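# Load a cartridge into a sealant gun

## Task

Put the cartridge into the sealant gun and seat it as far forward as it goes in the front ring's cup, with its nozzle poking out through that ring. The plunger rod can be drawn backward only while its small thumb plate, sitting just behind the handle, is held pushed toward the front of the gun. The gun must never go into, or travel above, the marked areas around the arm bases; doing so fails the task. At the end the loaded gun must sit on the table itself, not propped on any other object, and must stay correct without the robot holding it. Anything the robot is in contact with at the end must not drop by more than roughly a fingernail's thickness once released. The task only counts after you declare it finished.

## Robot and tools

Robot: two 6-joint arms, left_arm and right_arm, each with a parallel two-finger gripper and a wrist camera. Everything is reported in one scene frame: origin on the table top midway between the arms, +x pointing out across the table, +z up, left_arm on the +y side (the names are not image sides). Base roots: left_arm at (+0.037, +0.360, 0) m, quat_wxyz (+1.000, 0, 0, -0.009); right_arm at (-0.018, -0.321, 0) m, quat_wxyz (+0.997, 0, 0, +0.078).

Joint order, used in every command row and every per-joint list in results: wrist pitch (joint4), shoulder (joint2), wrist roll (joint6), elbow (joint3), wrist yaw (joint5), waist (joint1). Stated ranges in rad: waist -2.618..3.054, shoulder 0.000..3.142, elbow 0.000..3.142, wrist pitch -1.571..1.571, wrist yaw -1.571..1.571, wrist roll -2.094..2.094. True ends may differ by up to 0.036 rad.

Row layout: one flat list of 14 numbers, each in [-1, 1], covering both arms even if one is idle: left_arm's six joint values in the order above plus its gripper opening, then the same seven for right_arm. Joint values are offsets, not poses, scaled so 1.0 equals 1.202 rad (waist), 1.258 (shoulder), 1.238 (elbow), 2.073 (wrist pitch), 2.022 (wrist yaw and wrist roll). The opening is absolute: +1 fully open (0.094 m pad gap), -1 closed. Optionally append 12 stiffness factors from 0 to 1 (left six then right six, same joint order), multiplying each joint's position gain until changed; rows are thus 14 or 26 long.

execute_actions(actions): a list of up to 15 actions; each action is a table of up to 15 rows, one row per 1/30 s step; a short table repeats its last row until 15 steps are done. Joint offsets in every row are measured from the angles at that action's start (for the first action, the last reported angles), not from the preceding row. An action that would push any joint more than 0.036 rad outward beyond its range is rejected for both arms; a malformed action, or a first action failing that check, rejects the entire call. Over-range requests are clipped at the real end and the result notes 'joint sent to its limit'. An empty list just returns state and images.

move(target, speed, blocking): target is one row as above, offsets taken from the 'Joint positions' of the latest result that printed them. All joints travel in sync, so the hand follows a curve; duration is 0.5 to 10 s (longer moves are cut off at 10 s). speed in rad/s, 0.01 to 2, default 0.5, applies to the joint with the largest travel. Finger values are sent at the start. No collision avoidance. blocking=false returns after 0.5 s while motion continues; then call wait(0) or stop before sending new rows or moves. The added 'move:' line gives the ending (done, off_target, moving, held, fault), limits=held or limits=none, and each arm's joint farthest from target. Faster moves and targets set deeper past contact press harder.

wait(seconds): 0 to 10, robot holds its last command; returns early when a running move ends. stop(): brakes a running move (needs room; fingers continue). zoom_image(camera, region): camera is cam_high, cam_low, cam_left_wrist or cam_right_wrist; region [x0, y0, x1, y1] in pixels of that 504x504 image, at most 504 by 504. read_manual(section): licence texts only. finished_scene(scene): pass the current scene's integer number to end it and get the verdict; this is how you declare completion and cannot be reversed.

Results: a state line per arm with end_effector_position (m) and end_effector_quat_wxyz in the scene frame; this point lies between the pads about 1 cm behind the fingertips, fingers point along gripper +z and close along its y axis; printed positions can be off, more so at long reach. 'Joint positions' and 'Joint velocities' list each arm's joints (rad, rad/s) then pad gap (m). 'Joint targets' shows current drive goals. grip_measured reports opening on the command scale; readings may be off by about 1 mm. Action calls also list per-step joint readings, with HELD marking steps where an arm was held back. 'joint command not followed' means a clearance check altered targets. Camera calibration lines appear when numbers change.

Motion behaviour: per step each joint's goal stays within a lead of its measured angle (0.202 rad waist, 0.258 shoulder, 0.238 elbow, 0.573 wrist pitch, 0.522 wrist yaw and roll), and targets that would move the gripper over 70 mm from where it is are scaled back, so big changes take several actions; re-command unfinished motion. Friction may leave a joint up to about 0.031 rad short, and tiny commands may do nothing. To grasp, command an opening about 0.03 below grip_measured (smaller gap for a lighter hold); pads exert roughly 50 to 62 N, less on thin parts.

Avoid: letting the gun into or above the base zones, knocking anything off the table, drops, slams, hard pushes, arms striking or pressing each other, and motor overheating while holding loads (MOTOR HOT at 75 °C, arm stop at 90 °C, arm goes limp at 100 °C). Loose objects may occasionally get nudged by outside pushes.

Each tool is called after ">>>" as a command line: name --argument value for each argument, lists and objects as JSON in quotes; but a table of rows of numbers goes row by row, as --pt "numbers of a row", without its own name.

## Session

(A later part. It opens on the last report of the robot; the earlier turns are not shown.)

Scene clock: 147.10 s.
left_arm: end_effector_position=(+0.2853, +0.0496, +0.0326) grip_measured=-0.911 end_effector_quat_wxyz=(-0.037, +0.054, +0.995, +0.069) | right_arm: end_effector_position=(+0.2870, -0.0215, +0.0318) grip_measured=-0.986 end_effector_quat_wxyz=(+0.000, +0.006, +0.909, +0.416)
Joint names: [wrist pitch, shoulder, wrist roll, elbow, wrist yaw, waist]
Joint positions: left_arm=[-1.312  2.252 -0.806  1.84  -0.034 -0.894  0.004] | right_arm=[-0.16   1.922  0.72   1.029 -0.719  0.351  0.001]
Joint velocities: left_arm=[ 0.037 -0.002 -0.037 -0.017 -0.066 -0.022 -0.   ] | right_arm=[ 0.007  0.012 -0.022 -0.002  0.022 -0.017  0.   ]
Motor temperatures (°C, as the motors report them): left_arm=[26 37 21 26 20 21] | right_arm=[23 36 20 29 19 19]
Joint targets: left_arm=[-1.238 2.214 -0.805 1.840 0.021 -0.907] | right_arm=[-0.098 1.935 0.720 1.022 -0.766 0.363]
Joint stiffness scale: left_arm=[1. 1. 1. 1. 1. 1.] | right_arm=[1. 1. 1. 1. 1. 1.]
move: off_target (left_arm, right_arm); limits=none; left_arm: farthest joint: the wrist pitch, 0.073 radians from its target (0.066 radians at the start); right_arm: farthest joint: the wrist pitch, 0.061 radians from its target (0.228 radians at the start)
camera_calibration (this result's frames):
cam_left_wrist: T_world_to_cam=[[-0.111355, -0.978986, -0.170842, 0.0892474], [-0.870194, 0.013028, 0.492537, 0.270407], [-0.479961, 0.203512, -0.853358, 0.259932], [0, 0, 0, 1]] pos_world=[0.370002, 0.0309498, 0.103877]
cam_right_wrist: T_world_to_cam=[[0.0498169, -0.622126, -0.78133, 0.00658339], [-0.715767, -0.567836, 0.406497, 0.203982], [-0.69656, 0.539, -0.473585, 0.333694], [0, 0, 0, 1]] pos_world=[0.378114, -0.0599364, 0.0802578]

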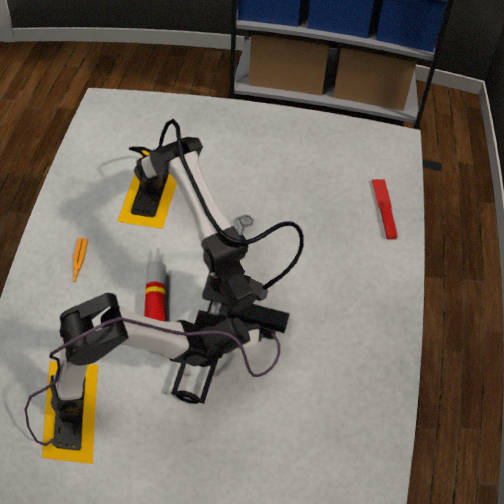

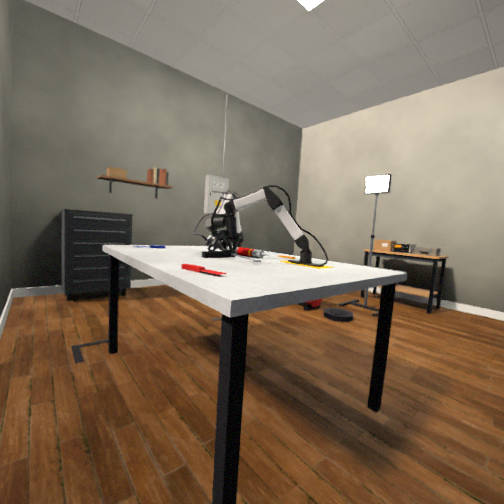

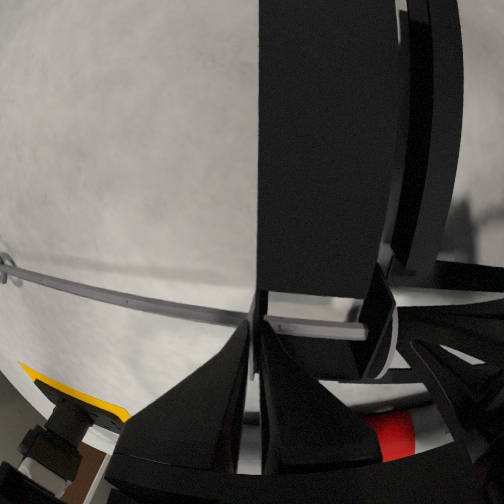

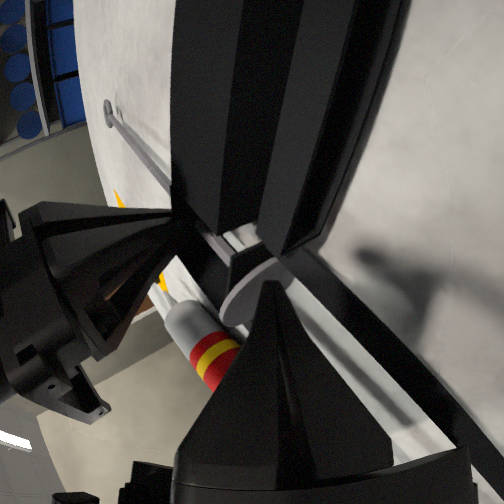

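>>> move --target '[0,0,0,0,0,0,-0.4,-0.03,-0.03,0,0,0.03,-0.03,-1]' --speed 0.15

>>> move --target '[0,-0.3,0,0,0,0.1,-0.4,0,-0.2,0,0,0,-0.05,-1]' --speed 0.4

Scene clock: 149.63 s.
left_arm: end_effector_position=(+0.2850, +0.0513, +0.0329) grip_measured=-0.403 end_effector_quat_wxyz=(-0.038, +0.054, +0.995, +0.072) | right_arm: end_effector_position=(+0.2951, -0.0371, +0.0332) grip_measured=-0.986 end_effector_quat_wxyz=(+0.013, +0.029, +0.918, +0.395)
Joint names: [wrist pitch, shoulder, wrist roll, elbow, wrist yaw, waist]
Joint positions: left_arm=[-1.318  2.252 -0.806  1.84  -0.037 -0.894  0.028] | right_arm=[-0.205  1.895  0.72   1.029 -0.671  0.323  0.001]
Joint velocities: left_arm=[-0.007 -0.032  0.022  0.007  0.007  0.002 -0.   ] | right_arm=[-0.051 -0.007  0.022 -0.007 -0.081 -0.017 -0.   ]
Motor temperatures (°C, as the motors report them): left_arm=[26 38 21 26 20 21] | right_arm=[23 36 20 29 19 19]
Joint targets: left_arm=[-1.312 2.252 -0.806 1.840 -0.034 -0.894] | right_arm=[-0.222 1.884 0.720 1.029 -0.659 0.315]
Joint stiffness scale: left_arm=[1. 1. 1. 1. 1. 1.] | right_arm=[1. 1. 1. 1. 1. 1.]
move: done; limits=none; left_arm: farthest joint: the wrist pitch, 0.006 radians from its target (0.000 radians at the start); right_arm: farthest joint: the wrist pitch, 0.017 radians from its target (0.063 radians at the start)
camera_calibration (this result's frames):
cam_left_wrist: T_world_to_cam=[[-0.111734, -0.977665, -0.178005, 0.0912345], [-0.869703, 0.00954654, 0.493483, 0.269975], [-0.480762, 0.20995, -0.851345, 0.259485], [0, 0, 0, 1]] pos_world=[0.369743, 0.0321405, 0.103923]
cam_right_wrist: T_world_to_cam=[[0.0203486, -0.658768, -0.752071, 0.00392627], [-0.744976, -0.511665, 0.42803, 0.2103], [-0.666781, 0.551565, -0.501178, 0.341039], [0, 0, 0, 1]] pos_world=[0.383987, -0.0779159, 0.0838595]

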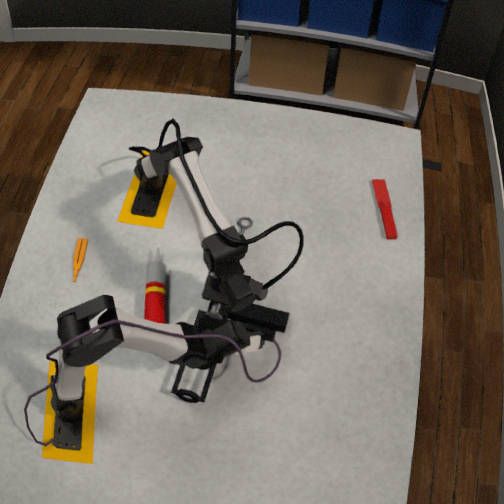

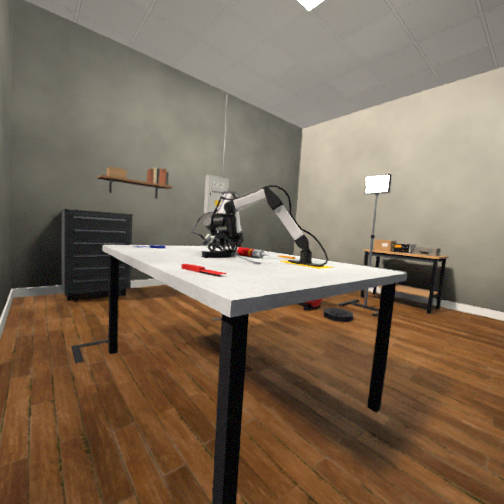

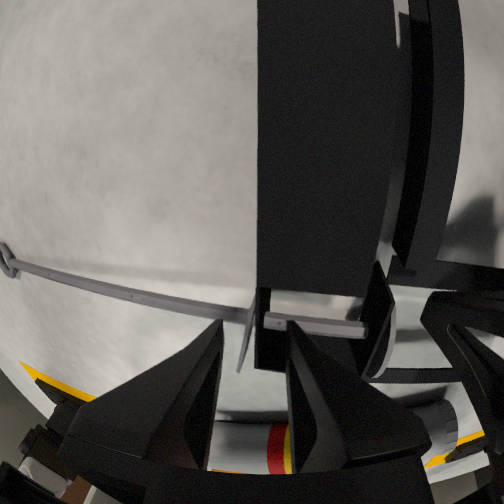

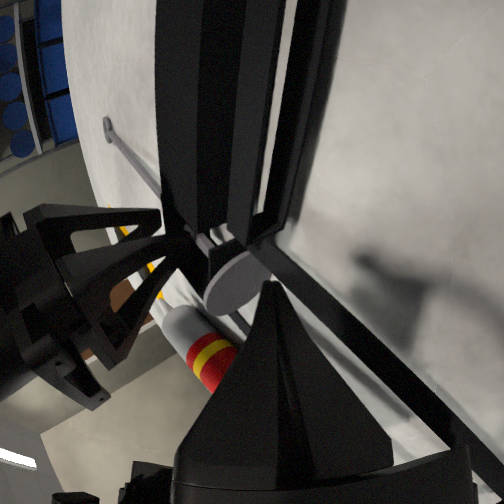

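Scene clock: 150.97 s.
left_arm: end_effector_position=(+0.3212, +0.0785, +0.1722) grip_measured=-0.403 end_effector_quat_wxyz=(+0.085, -0.006, +0.995, -0.061) | right_arm: end_effector_position=(+0.3162, -0.0500, +0.1298) grip_measured=-0.986 end_effector_quat_wxyz=(+0.122, +0.009, +0.887, +0.444)
Joint names: [wrist pitch, shoulder, wrist roll, elbow, wrist yaw, waist]
Joint positions: left_arm=[-1.318  1.887 -0.806  1.84  -0.037 -0.78   0.028] | right_arm=[-0.204  1.65   0.72   1.029 -0.671  0.273  0.001]
Joint velocities: left_arm=[-0.037  0.012  0.081  0.002  0.007  0.002  0.001] | right_arm=[-0.007 -0.002 -0.081 -0.007 -0.037 -0.022  0.001]
Motor temperatures (°C, as the motors report them): left_arm=[26 38 21 26 20 21] | right_arm=[23 36 20 29 19 19]
Joint targets: left_arm=[-1.318 1.875 -0.806 1.840 -0.037 -0.774] | right_arm=[-0.205 1.643 0.720 1.029 -0.671 0.263]
Joint stiffness scale: left_arm=[1. 1. 1. 1. 1. 1.] | right_arm=[1. 1. 1. 1. 1. 1.]
move: done; limits=none; left_arm: farthest joint: the shoulder, 0.013 radians from its target (0.377 radians at the start); right_arm: farthest joint: the waist, 0.010 radians from its target (0.061 radians at the start)
camera_calibration (this result's frames):
cam_left_wrist: T_world_to_cam=[[0.0118645, -0.996313, 0.0849673, 0.063128], [-0.963243, 0.0114179, 0.268388, 0.301166], [-0.268369, -0.0850285, -0.959556, 0.363396], [0, 0, 0, 1]] pos_world=[0.386872, 0.0903556, 0.262506]
cam_right_wrist: T_world_to_cam=[[0.160687, -0.579388, -0.799055, 0.0333602], [-0.83979, -0.505619, 0.197741, 0.238293], [-0.518587, 0.639264, -0.567811, 0.37673], [0, 0, 0, 1]] pos_world=[0.390123, -0.101016, 0.193448]

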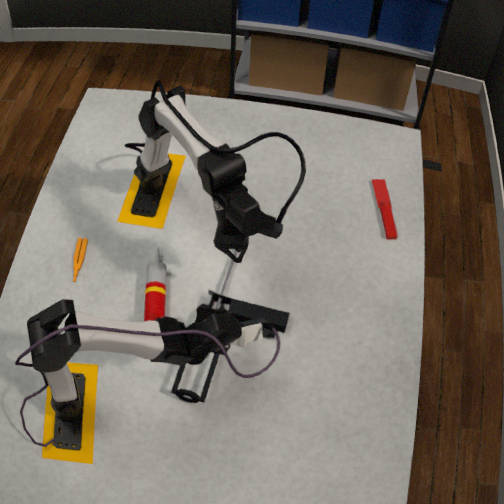

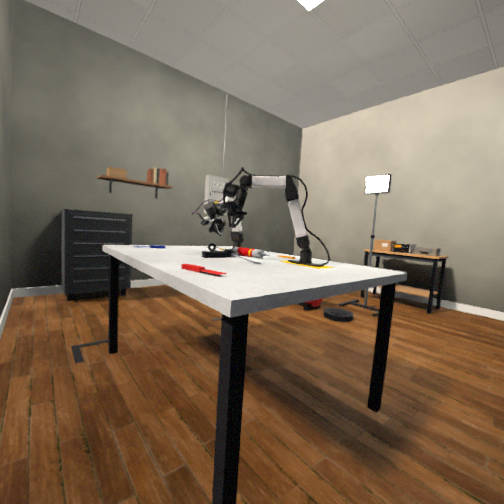

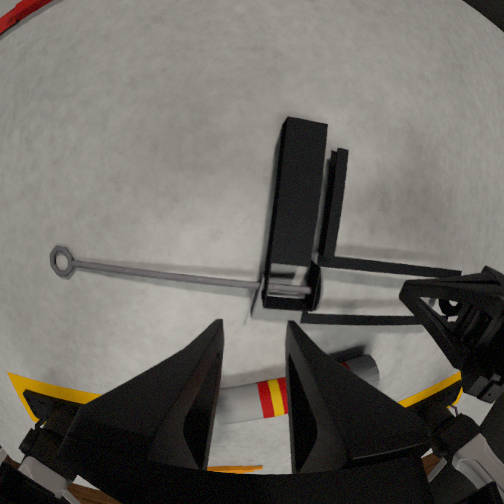

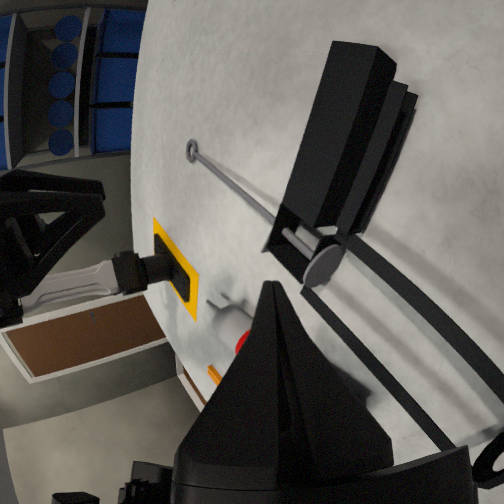

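>>> move --target '[0,-0.1,0,0,0,0.5,-0.4,-0.545,0.207,-0.663,0.545,0.335,0.565,1]' --speed 0.7

Scene clock: 154.23 s.
left_arm: end_effector_position=(+0.4228, +0.2881, +0.2105) grip_measured=-0.403 end_effector_quat_wxyz=(+0.143, -0.297, +0.942, -0.058) | right_arm: end_effector_position=(+0.1462, +0.0074, +0.1266) grip_measured=+1.000 end_effector_quat_wxyz=(-0.021, +0.757, -0.653, -0.008)
Joint names: [wrist pitch, shoulder, wrist roll, elbow, wrist yaw, waist]
Joint positions: left_arm=[-1.318  1.785 -0.806  1.84  -0.037 -0.184  0.028] | right_arm=[-1.319  1.894 -0.614  1.687 -0.006  0.948  0.094]
Joint velocities: left_arm=[ 0.037  0.002  0.007 -0.002  0.007  0.012 -0.001] | right_arm=[-0.066  0.007  0.007  0.007  0.037  0.027  0.   ]
Motor temperatures (°C, as the motors report them): left_arm=[26 38 21 26 20 21] | right_arm=[23 36 20 30 19 19]
Joint targets: left_arm=[-1.318 1.761 -0.806 1.840 -0.037 -0.179] | right_arm=[-1.334 1.910 -0.620 1.704 0.006 0.952]
Joint stiffness scale: left_arm=[1. 1. 1. 1. 1. 1.] | right_arm=[1. 1. 1. 1. 1. 1.]
move: off_target (left_arm); limits=none; left_arm: farthest joint: the shoulder, 0.024 radians from its target (0.126 radians at the start); right_arm: farthest joint: the shoulder, 0.017 radians from its target (0.260 radians at the start)
camera_calibration (this result's frames):
cam_left_wrist: T_world_to_cam=[[0.557388, -0.81505, 0.158153, -0.0307258], [-0.826571, -0.526839, 0.198042, 0.49838], [-0.0780934, -0.241111, -0.96735, 0.4114], [0, 0, 0, 1]] pos_world=[0.4612, 0.336716, 0.304127]
cam_right_wrist: T_world_to_cam=[[0.978055, 0.207733, -0.0159848, -0.133042], [0.164381, -0.72225, 0.671814, -0.0800663], [0.128013, -0.659699, -0.740547, 0.187102], [0, 0, 0, 1]] pos_world=[0.119333, 0.0932399, 0.190221]

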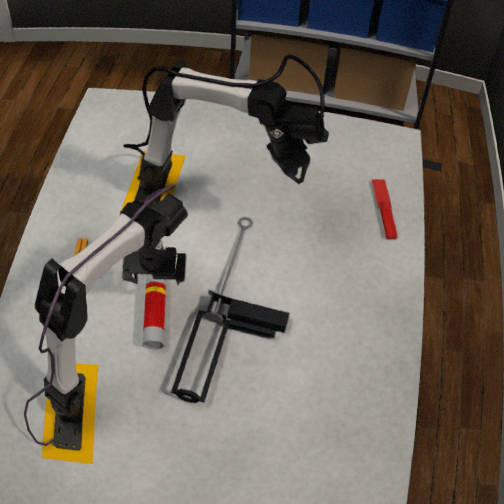

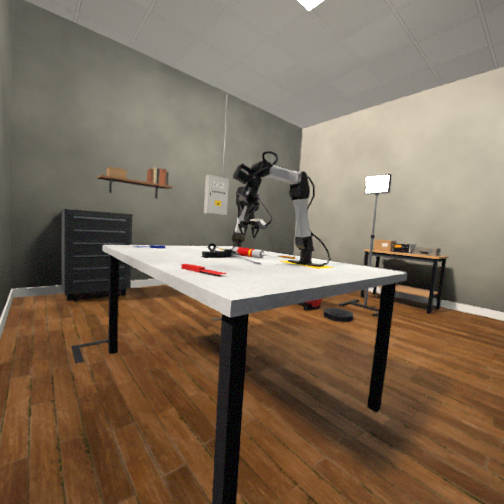

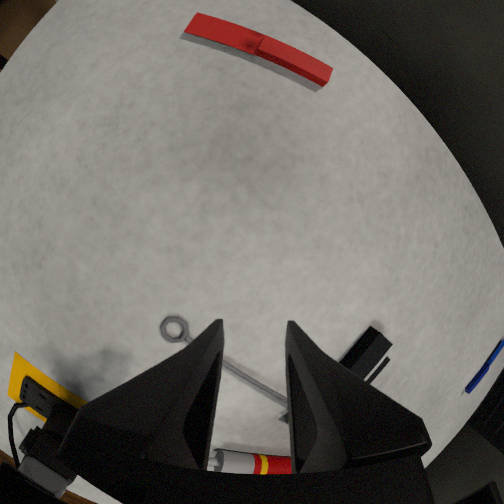

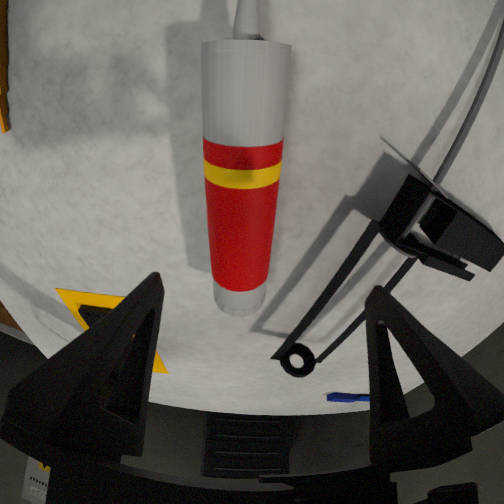

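>>> move --target '[0,0,0,0,0,0,-0.4,0.16,0.06,0.03,-0.25,0,0.04,1]' --speed 0.4

>>> execute_actions --actions '[[[0,0,0,0,0,0,-0.4,0,0,0,0,0,0,-0.05]],[[0,0,0,0,0,0,-0.4,0,0,0,0,0,0,-0.05]]]'

Scene clock: 156.77 s.
left_arm: end_effector_position=(+0.4228, +0.2881, +0.2105) grip_measured=-0.403 end_effector_quat_wxyz=(+0.143, -0.297, +0.942, -0.058) | right_arm: end_effector_position=(+0.1305, +0.0072, +0.0307) grip_measured=+1.000 end_effector_quat_wxyz=(-0.001, +0.752, -0.659, -0.003)
Joint names: [wrist pitch, shoulder, wrist roll, elbow, wrist yaw, waist]
Joint positions: left_arm=[-1.318  1.785 -0.806  1.84  -0.037 -0.184  0.028] | right_arm=[-0.999  1.96  -0.559  1.393 -0.005  0.986  0.094]
Joint velocities: left_arm=[-0.007  0.002 -0.007 -0.017 -0.007  0.017 -0.   ] | right_arm=[ 0.066  0.007 -0.037  0.007  0.022 -0.022  0.   ]
Motor temperatures (°C, as the motors report them): left_arm=[26 37 21 26 20 21] | right_arm=[23 36 20 30 19 19]
Joint targets: left_arm=[-1.318 1.785 -0.806 1.840 -0.037 -0.184] | right_arm=[-0.988 1.969 -0.553 1.377 -0.006 0.996]
Joint stiffness scale: left_arm=[1. 1. 1. 1. 1. 1.] | right_arm=[1. 1. 1. 1. 1. 1.]
move: done; limits=none; left_arm: farthest joint: the waist, 0.000 radians from its target (0.000 radians at the start); right_arm: farthest joint: the elbow, 0.015 radians from its target (0.310 radians at the start)
camera_calibration (this result's frames):
cam_left_wrist: T_world_to_cam=[[0.557388, -0.81505, 0.158153, -0.0307258], [-0.826571, -0.526839, 0.198042, 0.49838], [-0.0780934, -0.241111, -0.96735, 0.4114], [0, 0, 0, 1]] pos_world=[0.4612, 0.336716, 0.304127]
cam_right_wrist: T_world_to_cam=[[0.980641, 0.191357, -0.041543, -0.118643], [0.165987, -0.699789, 0.694798, -0.0142343], [0.103883, -0.688243, -0.718004, 0.120648], [0, 0, 0, 1]] pos_world=[0.106176, 0.0957771, 0.0915868]

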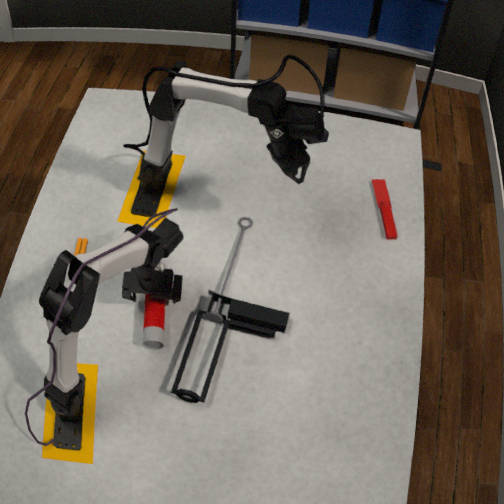

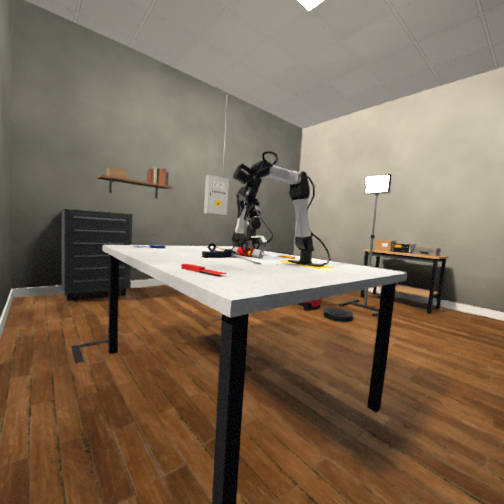

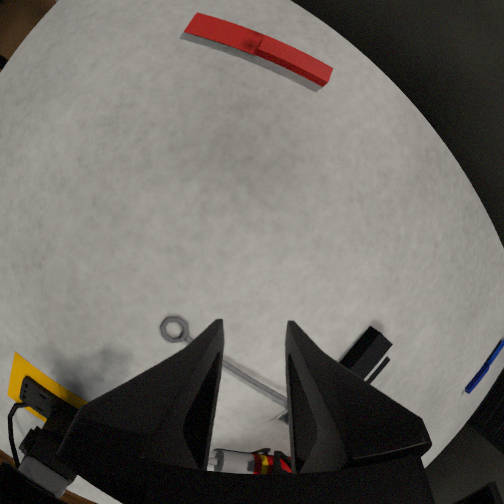

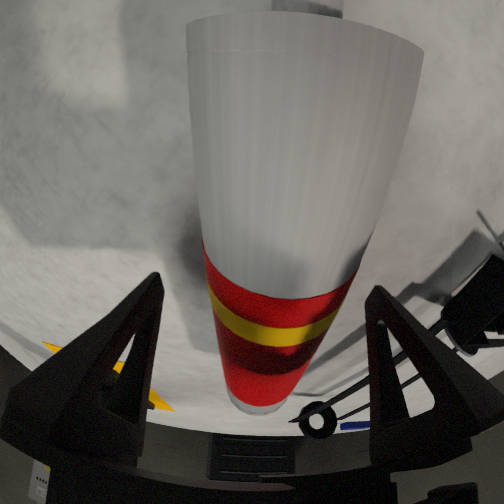

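Scene clock: 157.77 s.
left_arm: end_effector_position=(+0.4228, +0.2881, +0.2105) grip_measured=-0.403 end_effector_quat_wxyz=(+0.143, -0.297, +0.942, -0.058) | right_arm: end_effector_position=(+0.1309, +0.0074, +0.0307) grip_measured=+0.033 end_effector_quat_wxyz=(-0.002, +0.752, -0.659, -0.002)
Joint names: [wrist pitch, shoulder, wrist roll, elbow, wrist yaw, waist]
Joint positions: left_arm=[-1.318  1.785 -0.806  1.84  -0.037 -0.184  0.028] | right_arm=[-0.998  1.96  -0.559  1.393 -0.003  0.986  0.049]
Joint velocities: left_arm=[-0.037  0.012  0.007  0.007  0.081  0.007  0.   ] | right_arm=[ 0.022 -0.002  0.007  0.012 -0.022 -0.017 -0.   ]
Motor temperatures (°C, as the motors report them): left_arm=[26 37 21 26 20 21] | right_arm=[22 36 20 30 19 19]
Joint targets: left_arm=[-1.318 1.785 -0.806 1.840 -0.037 -0.184] | right_arm=[-0.998 1.960 -0.559 1.393 -0.003 0.986]
Joint stiffness scale: left_arm=[1. 1. 1. 1. 1. 1.] | right_arm=[1. 1. 1. 1. 1. 1.]
Step readings (joint positions; steps 1 to 15: 1st action; 16 to 30: 2nd action):
0: left_arm=[-1.318 1.785 -0.806 1.840 -0.037 -0.184] | right_arm=[-0.999 1.960 -0.559 1.393 -0.005 0.986]
1: left_arm=[-1.318 1.785 -0.806 1.840 -0.037 -0.184] | right_arm=[-0.999 1.960 -0.559 1.393 -0.005 0.986]
2: left_arm=[-1.318 1.785 -0.806 1.840 -0.037 -0.184] | right_arm=[-0.999 1.960 -0.559 1.393 -0.005 0.986]
4: left_arm=[-1.318 1.785 -0.806 1.840 -0.037 -0.184] | right_arm=[-0.998 1.960 -0.560 1.393 -0.003 0.986]
8: left_arm=[-1.318 1.785 -0.806 1.840 -0.037 -0.184] | right_arm=[-0.998 1.960 -0.559 1.393 -0.003 0.986]
15: left_arm=[-1.318 1.785 -0.806 1.840 -0.037 -0.184] | right_arm=[-0.998 1.960 -0.559 1.393 -0.003 0.986]
16: left_arm=[-1.318 1.785 -0.806 1.840 -0.037 -0.184] | right_arm=[-0.998 1.960 -0.559 1.393 -0.003 0.986]
17: left_arm=[-1.318 1.785 -0.806 1.840 -0.037 -0.184] | right_arm=[-0.998 1.960 -0.559 1.393 -0.003 0.986]
19: left_arm=[-1.318 1.785 -0.806 1.840 -0.037 -0.184] | right_arm=[-0.998 1.960 -0.559 1.393 -0.003 0.986]
23: left_arm=[-1.318 1.785 -0.806 1.840 -0.037 -0.184] | right_arm=[-0.998 1.960 -0.559 1.393 -0.003 0.986]
30: Joint positions above
camera_calibration (this result's frames):
cam_left_wrist: T_world_to_cam=[[0.557388, -0.81505, 0.158153, -0.0307258], [-0.826571, -0.526839, 0.198042, 0.49838], [-0.0780934, -0.241111, -0.96735, 0.4114], [0, 0, 0, 1]] pos_world=[0.4612, 0.336716, 0.304127]
cam_right_wrist: T_world_to_cam=[[0.980738, 0.191372, -0.039106, -0.119215], [0.164335, -0.700206, 0.69477, -0.0139459], [0.105577, -0.687814, -0.718168, 0.120522], [0, 0, 0, 1]] pos_world=[0.106486, 0.0959464, 0.0915824]

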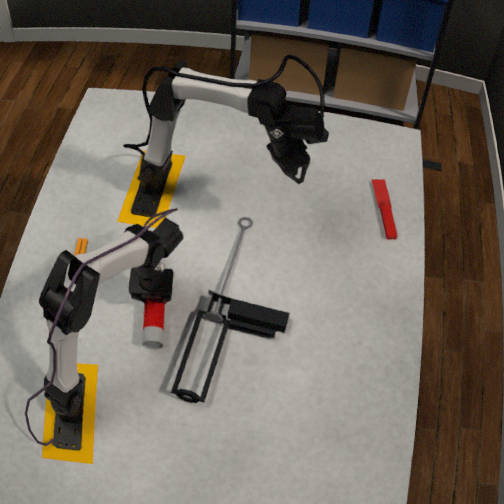

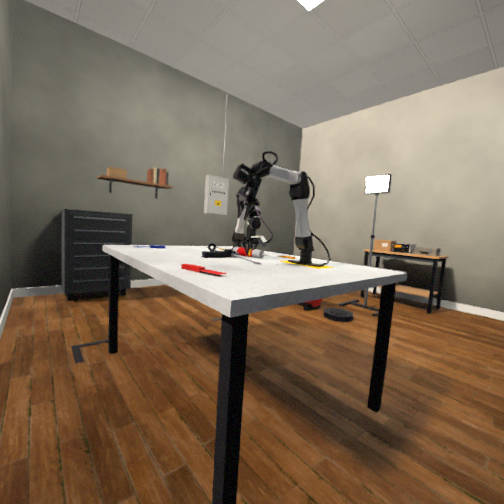

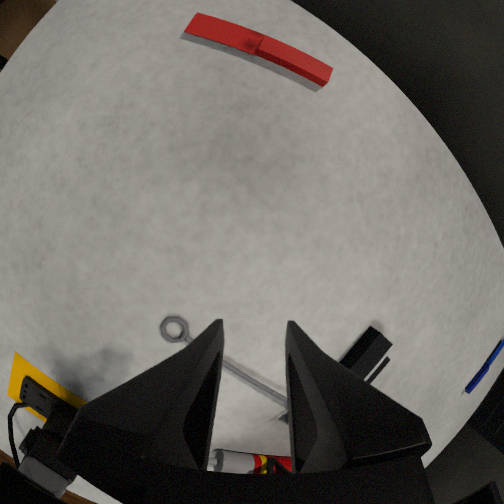

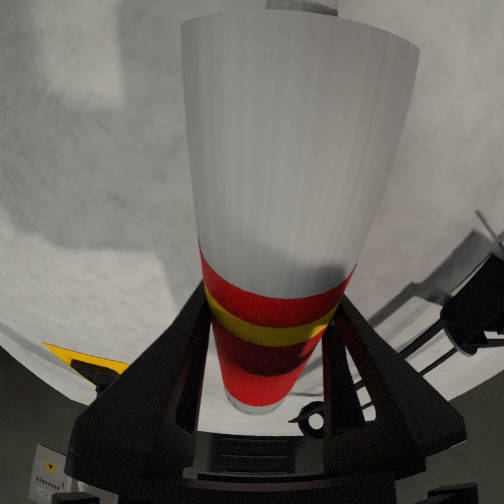

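>>> move --target '[0,0,0,0,0,0,-0.4,0,-0.012,-0.255,0,0,0,-0.02]' --speed 0.5

>>> execute_actions --actions '[[[0,0,0,0,0,0,-0.4,0,0,0,0,0,0,1]]]'

>>> move --target '[0,0,0,0,0,0,-0.4,-0.12,-0.06,0,0.17,0,0,1]' --speed 0.5

>>> move --target '[0,0,0,0,0,0,-0.4,0,-0.03,1,-0.04,0,-0.11,1]' --speed 1.5

>>> move --target '[0,0,0,0,0,0,-0.4,0,0,0.5,0,0,0,1]' --speed 1.5

Scene clock: 160.70 s.
left_arm: end_effector_position=(+0.4228, +0.2881, +0.2105) grip_measured=-0.403 end_effector_quat_wxyz=(+0.143, -0.297, +0.942, -0.058) | right_arm: end_effector_position=(+0.1309, +0.0074, +0.0307) grip_measured=+0.033 end_effector_quat_wxyz=(-0.003, +0.892, -0.452, -0.002)
Joint names: [wrist pitch, shoulder, wrist roll, elbow, wrist yaw, waist]
Joint positions: left_arm=[-1.318  1.785 -0.806  1.84  -0.037 -0.184  0.028] | right_arm=[-0.998  1.96  -1.06   1.393 -0.003  0.986  0.049]
Joint velocities: left_arm=[ 0.007 -0.007 -0.007 -0.007 -0.007 -0.012 -0.   ] | right_arm=[-0.022 -0.002 -0.007 -0.002  0.007 -0.002  0.   ]
Motor temperatures (°C, as the motors report them): left_arm=[26 37 21 26 20 21] | right_arm=[22 37 20 30 19 19]
Joint targets: left_arm=[-1.318 1.785 -0.806 1.840 -0.037 -0.184] | right_arm=[-0.998 1.945 -1.074 1.393 -0.003 0.986]
Joint stiffness scale: left_arm=[1. 1. 1. 1. 1. 1.] | right_arm=[1. 1. 1. 1. 1. 1.]
move: done; limits=none; left_arm: farthest joint: the waist, 0.000 radians from its target (0.000 radians at the start); right_arm: farthest joint: the shoulder, 0.015 radians from its target (0.015 radians at the start)
camera_calibration (this result's frames):
cam_left_wrist: T_world_to_cam=[[0.557388, -0.81505, 0.158153, -0.0307258], [-0.826571, -0.526839, 0.198042, 0.49838], [-0.0780934, -0.241111, -0.96735, 0.4114], [0, 0, 0, 1]] pos_world=[0.4612, 0.336716, 0.304127]
cam_right_wrist: T_world_to_cam=[[0.768247, 0.639137, -0.03605, -0.0948228], [0.478464, -0.535881, 0.695632, -0.056324], [0.425286, -0.551666, -0.717493, 0.0776294], [0, 0, 0, 1]] pos_world=[0.0667817, 0.0732474, 0.0914609]

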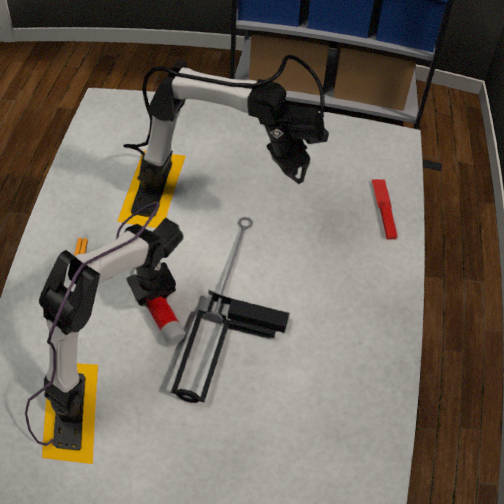

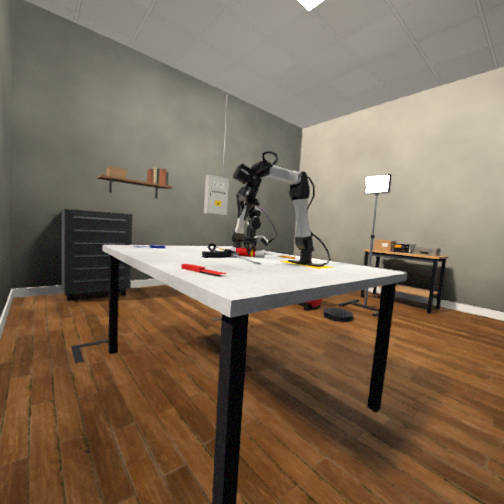

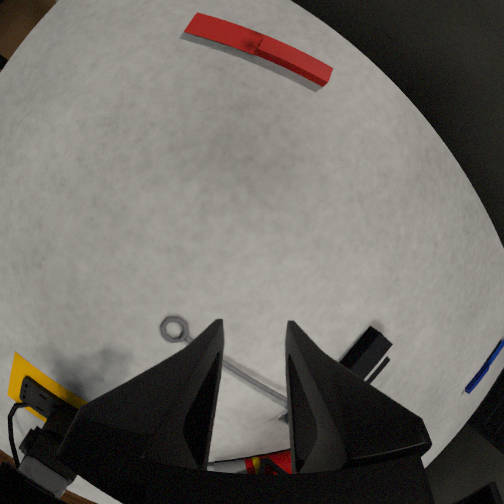

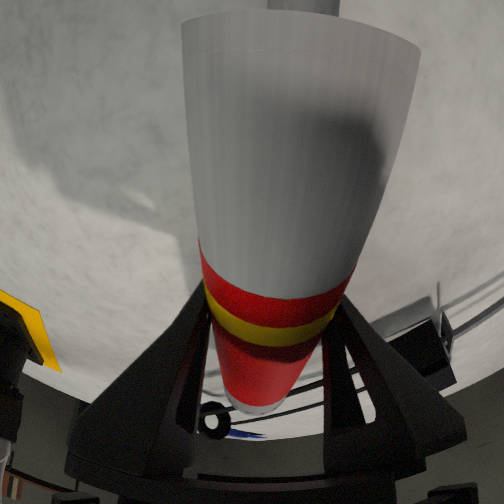

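Scene clock: 161.20 s.
left_arm: end_effector_position=(+0.4228, +0.2881, +0.2105) grip_measured=-0.403 end_effector_quat_wxyz=(+0.143, -0.297, +0.942, -0.058) | right_arm: end_effector_position=(+0.1309, +0.0074, +0.0307) grip_measured=+1.000 end_effector_quat_wxyz=(-0.003, +0.892, -0.452, -0.002)
Joint names: [wrist pitch, shoulder, wrist roll, elbow, wrist yaw, waist]
Joint positions: left_arm=[-1.318  1.785 -0.806  1.84  -0.037 -0.184  0.028] | right_arm=[-0.998  1.96  -1.06   1.393 -0.003  0.986  0.094]
Joint velocities: left_arm=[ 0.007  0.007  0.007 -0.012  0.037  0.012  0.001] | right_arm=[-0.037  0.002 -0.022 -0.002 -0.081  0.032  0.   ]
Motor temperatures (°C, as the motors report them): left_arm=[26 37 21 26 20 21] | right_arm=[22 37 20 30 19 19]
Joint targets: left_arm=[-1.318 1.785 -0.806 1.840 -0.037 -0.184] | right_arm=[-0.998 1.960 -1.061 1.393 -0.003 0.986]
Joint stiffness scale: left_arm=[1. 1. 1. 1. 1. 1.] | right_arm=[1. 1. 1. 1. 1. 1.]
Step readings (joint positions):
0: left_arm=[-1.318 1.785 -0.806 1.840 -0.037 -0.184] | right_arm=[-0.998 1.960 -1.060 1.393 -0.003 0.986]
1: left_arm=[-1.318 1.785 -0.806 1.840 -0.037 -0.184] | right_arm=[-0.998 1.960 -1.060 1.393 -0.003 0.986]
2: left_arm=[-1.318 1.785 -0.806 1.840 -0.037 -0.184] | right_arm=[-0.998 1.960 -1.060 1.393 -0.003 0.986]
4: left_arm=[-1.318 1.785 -0.806 1.840 -0.037 -0.184] | right_arm=[-0.998 1.960 -1.060 1.393 -0.003 0.986]
8: left_arm=[-1.318 1.785 -0.806 1.840 -0.037 -0.184] | right_arm=[-0.998 1.960 -1.060 1.393 -0.003 0.986]
15: Joint positions above
camera_calibration (this result's frames):
cam_left_wrist: T_world_to_cam=[[0.557388, -0.81505, 0.158153, -0.0307258], [-0.826571, -0.526839, 0.198042, 0.49838], [-0.0780934, -0.241111, -0.96735, 0.4114], [0, 0, 0, 1]] pos_world=[0.4612, 0.336716, 0.304127]
cam_right_wrist: T_world_to_cam=[[0.768247, 0.639137, -0.03605, -0.0948228], [0.478464, -0.535881, 0.695632, -0.056324], [0.425286, -0.551666, -0.717493, 0.0776294], [0, 0, 0, 1]] pos_world=[0.0667817, 0.0732474, 0.0914609]

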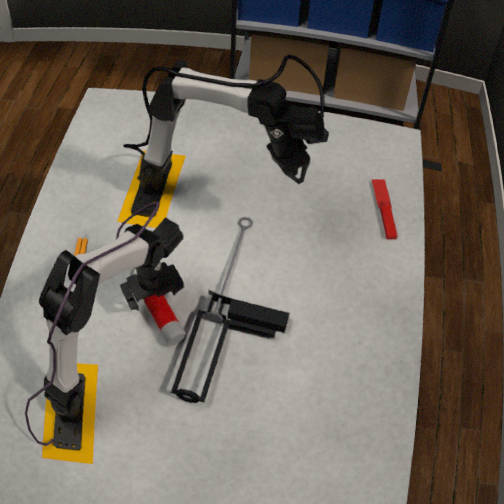

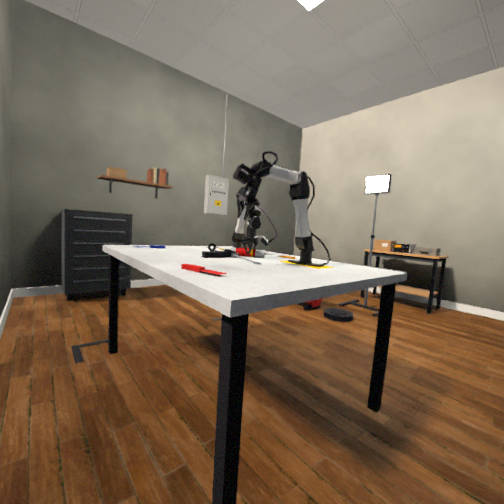

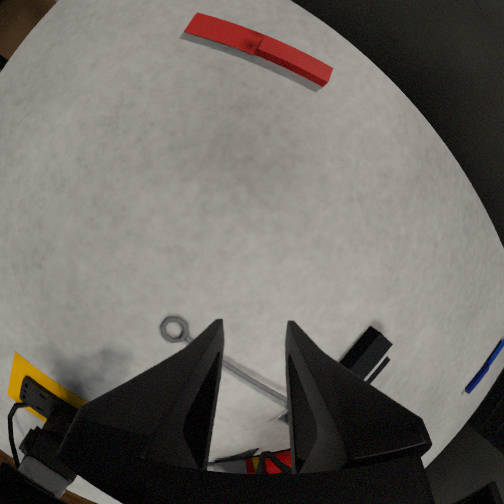

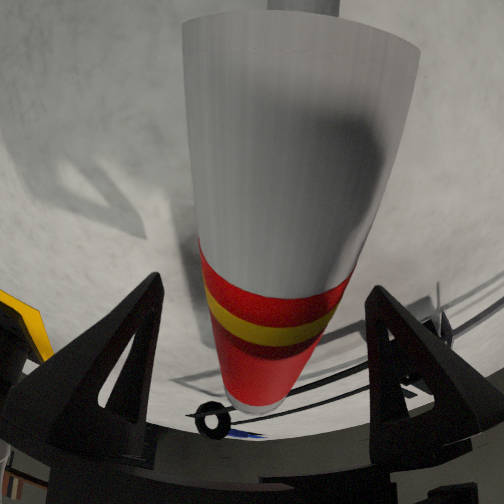

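Scene clock: 162.47 s.
left_arm: end_effector_position=(+0.4228, +0.2881, +0.2105) grip_measured=-0.403 end_effector_quat_wxyz=(+0.143, -0.297, +0.942, -0.058) | right_arm: end_effector_position=(+0.1327, +0.0113, +0.1050) grip_measured=+1.000 end_effector_quat_wxyz=(-0.022, +0.892, -0.452, -0.003)
Joint names: [wrist pitch, shoulder, wrist roll, elbow, wrist yaw, waist]
Joint positions: left_arm=[-1.318  1.785 -0.806  1.84  -0.037 -0.184  0.028] | right_arm=[-1.232  1.887 -1.06   1.592 -0.003  0.986  0.094]
Joint velocities: left_arm=[ 0.066 -0.002 -0.007  0.007  0.051 -0.007 -0.001] | right_arm=[-0.022 -0.012  0.022 -0.002 -0.022 -0.002  0.   ]
Motor temperatures (°C, as the motors report them): left_arm=[26 37 21 26 20 21] | right_arm=[22 37 20 30 19 19]
Joint targets: left_arm=[-1.318 1.785 -0.806 1.840 -0.037 -0.184] | right_arm=[-1.246 1.885 -1.060 1.603 -0.003 0.986]
Joint stiffness scale: left_arm=[1. 1. 1. 1. 1. 1.] | right_arm=[1. 1. 1. 1. 1. 1.]
move: done; limits=none; left_arm: farthest joint: the waist, 0.000 radians from its target (0.000 radians at the start); right_arm: farthest joint: the wrist pitch, 0.015 radians from its target (0.249 radians at the start)
camera_calibration (this result's frames):
cam_left_wrist: T_world_to_cam=[[0.557388, -0.81505, 0.158153, -0.0307258], [-0.826571, -0.526839, 0.198042, 0.49838], [-0.0780934, -0.241111, -0.96735, 0.4114], [0, 0, 0, 1]] pos_world=[0.4612, 0.336716, 0.304127]
cam_right_wrist: T_world_to_cam=[[0.768546, 0.639793, -0.00135069, -0.0996674], [0.467444, -0.560069, 0.683973, -0.103807], [0.436844, -0.526296, -0.729506, 0.131755], [0, 0, 0, 1]] pos_world=[0.0675663, 0.0749696, 0.166983]

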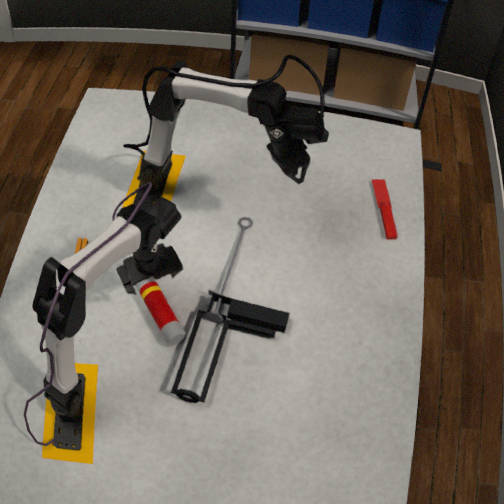

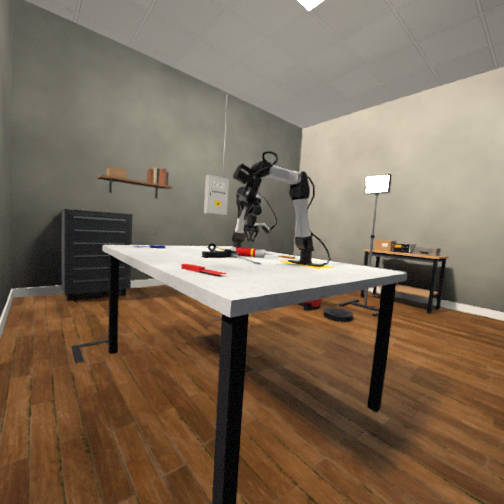

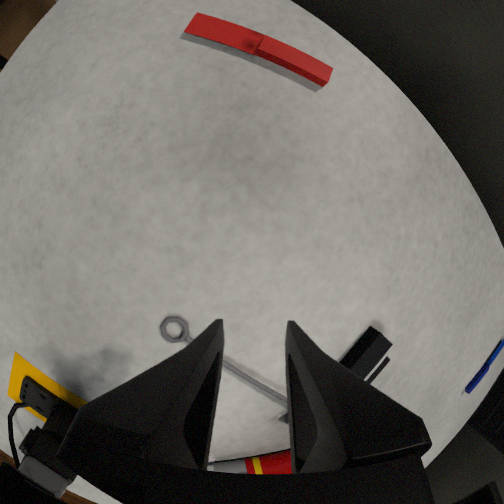

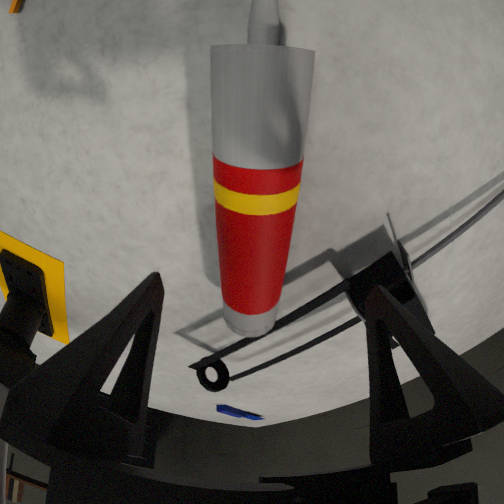

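Scene clock: 164.90 s.
left_arm: end_effector_position=(+0.4228, +0.2881, +0.2105) grip_measured=-0.403 end_effector_quat_wxyz=(+0.143, -0.297, +0.942, -0.058) | right_arm: end_effector_position=(+0.1684, -0.0159, +0.1054) grip_measured=+1.000 end_effector_quat_wxyz=(+0.009, -0.033, +0.999, +0.017)
Joint names: [wrist pitch, shoulder, wrist roll, elbow, wrist yaw, waist]
Joint positions: left_arm=[-1.318  1.785 -0.806  1.84  -0.037 -0.184  0.028] | right_arm=[-1.231  1.863  0.955  1.562 -0.003  0.864  0.094]
Joint velocities: left_arm=[-0.007 -0.007  0.022 -0.002 -0.081 -0.012 -0.   ] | right_arm=[-0.051  0.032 -0.037 -0.012 -0.066 -0.017  0.   ]
Motor temperatures (°C, as the motors report them): left_arm=[26 36 21 27 20 21] | right_arm=[22 37 20 30 19 19]
Joint targets: left_arm=[-1.318 1.785 -0.806 1.840 -0.037 -0.184] | right_arm=[-1.232 1.849 0.962 1.542 -0.003 0.854]
Joint stiffness scale: left_arm=[1. 1. 1. 1. 1. 1.] | right_arm=[1. 1. 1. 1. 1. 1.]
move: done; limits=none; left_arm: farthest joint: the waist, 0.000 radians from its target (0.000 radians at the start); right_arm: farthest joint: the elbow, 0.019 radians from its target (0.049 radians at the start)
camera_calibration (this result's frames):
cam_left_wrist: T_world_to_cam=[[0.557388, -0.81505, 0.158153, -0.0307258], [-0.826571, -0.526839, 0.198042, 0.49838], [-0.0780934, -0.241111, -0.96735, 0.4114], [0, 0, 0, 1]] pos_world=[0.4612, 0.336716, 0.304127]
cam_right_wrist: T_world_to_cam=[[0.126569, -0.98932, -0.0722905, -0.0200258], [-0.717239, -0.141616, 0.682285, 0.0703101], [-0.685236, -0.0345069, -0.727503, 0.298695], [0, 0, 0, 1]] pos_world=[0.25764, 0.000452102, 0.167882]

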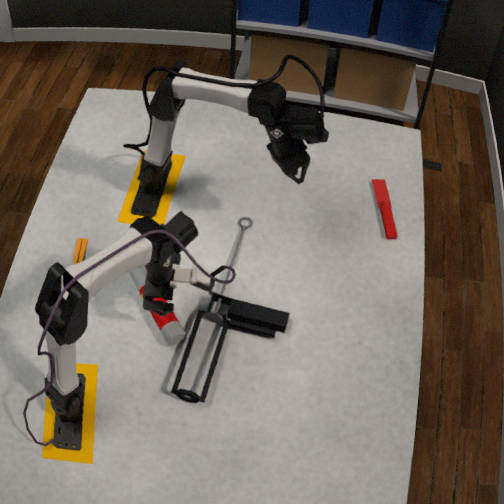

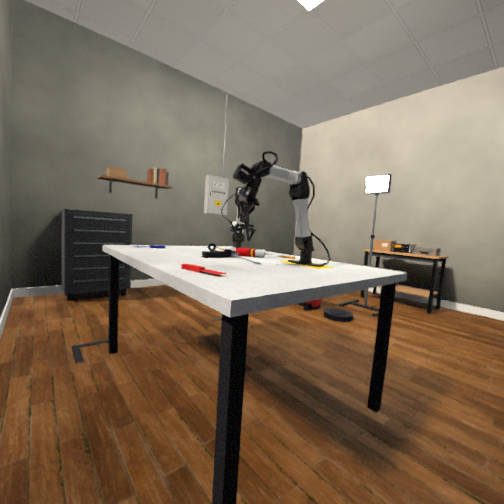

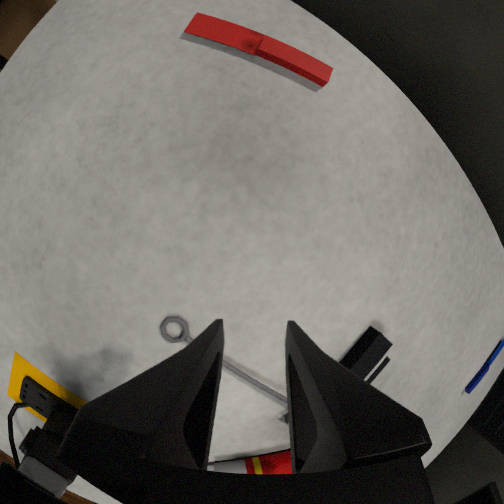

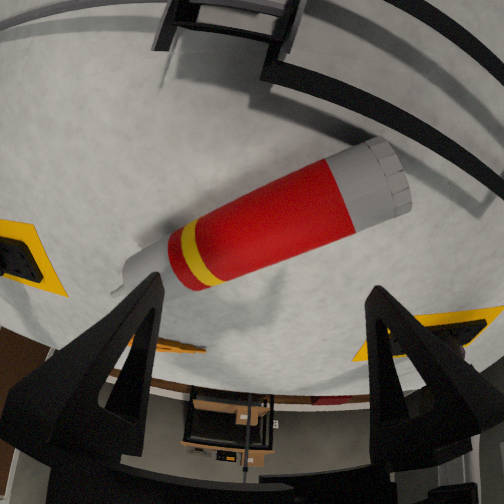

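Scene clock: 166.63 s.
left_arm: end_effector_position=(+0.4228, +0.2881, +0.2105) grip_measured=-0.403 end_effector_quat_wxyz=(+0.143, -0.297, +0.942, -0.058) | right_arm: end_effector_position=(+0.1684, -0.0159, +0.1054) grip_measured=+1.000 end_effector_quat_wxyz=(-0.000, +0.452, +0.892, +0.020)
Joint names: [wrist pitch, shoulder, wrist roll, elbow, wrist yaw, waist]
Joint positions: left_arm=[-1.318  1.785 -0.806  1.84  -0.037 -0.184  0.028] | right_arm=[-1.231  1.863  1.96   1.562 -0.003  0.864  0.094]
Joint velocities: left_arm=[-0.022  0.002  0.081  0.002  0.022 -0.007 -0.   ] | right_arm=[-0.022  0.007  0.022  0.002  0.007  0.027  0.   ]
Motor temperatures (°C, as the motors report them): left_arm=[26 36 21 27 20 21] | right_arm=[22 37 20 30 19 19]
Joint targets: left_arm=[-1.318 1.785 -0.806 1.840 -0.037 -0.184] | right_arm=[-1.231 1.863 1.966 1.562 -0.003 0.864]
Joint stiffness scale: left_arm=[1. 1. 1. 1. 1. 1.] | right_arm=[1. 1. 1. 1. 1. 1.]
move: done; limits=none; left_arm: farthest joint: the waist, 0.000 radians from its target (0.000 radians at the start); right_arm: farthest joint: the wrist roll, 0.006 radians from its target (1.011 radians at the start)
camera_calibration (this result's frames):
cam_left_wrist: T_world_to_cam=[[0.557388, -0.81505, 0.158153, -0.0307258], [-0.826571, -0.526839, 0.198042, 0.49838], [-0.0780934, -0.241111, -0.96735, 0.4114], [0, 0, 0, 1]] pos_world=[0.4612, 0.336716, 0.304127]
cam_right_wrist: T_world_to_cam=[[-0.767856, -0.636134, -0.0757029, 0.136579], [-0.489963, 0.507029, 0.709125, 0.0395298], [-0.412715, 0.581598, -0.701007, 0.259813], [0, 0, 0, 1]] pos_world=[0.23147, -0.0842672, 0.164439]

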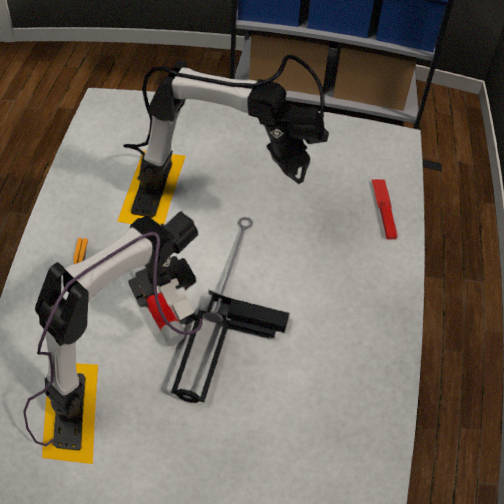

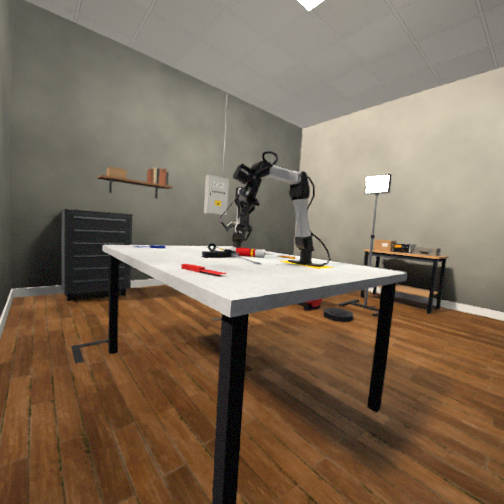

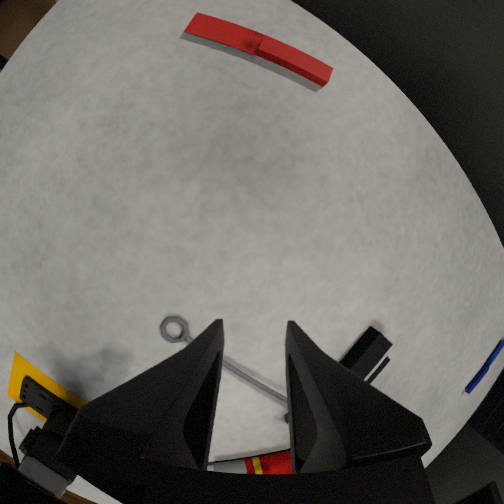

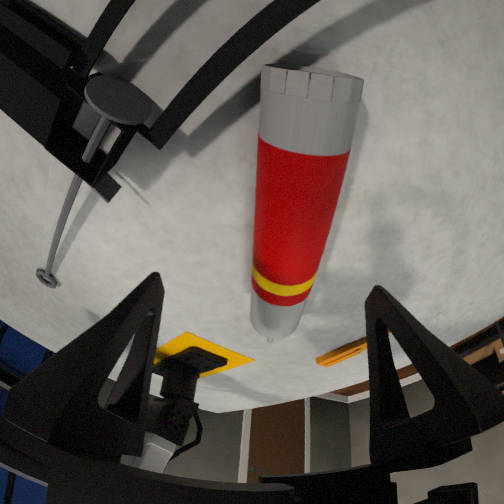

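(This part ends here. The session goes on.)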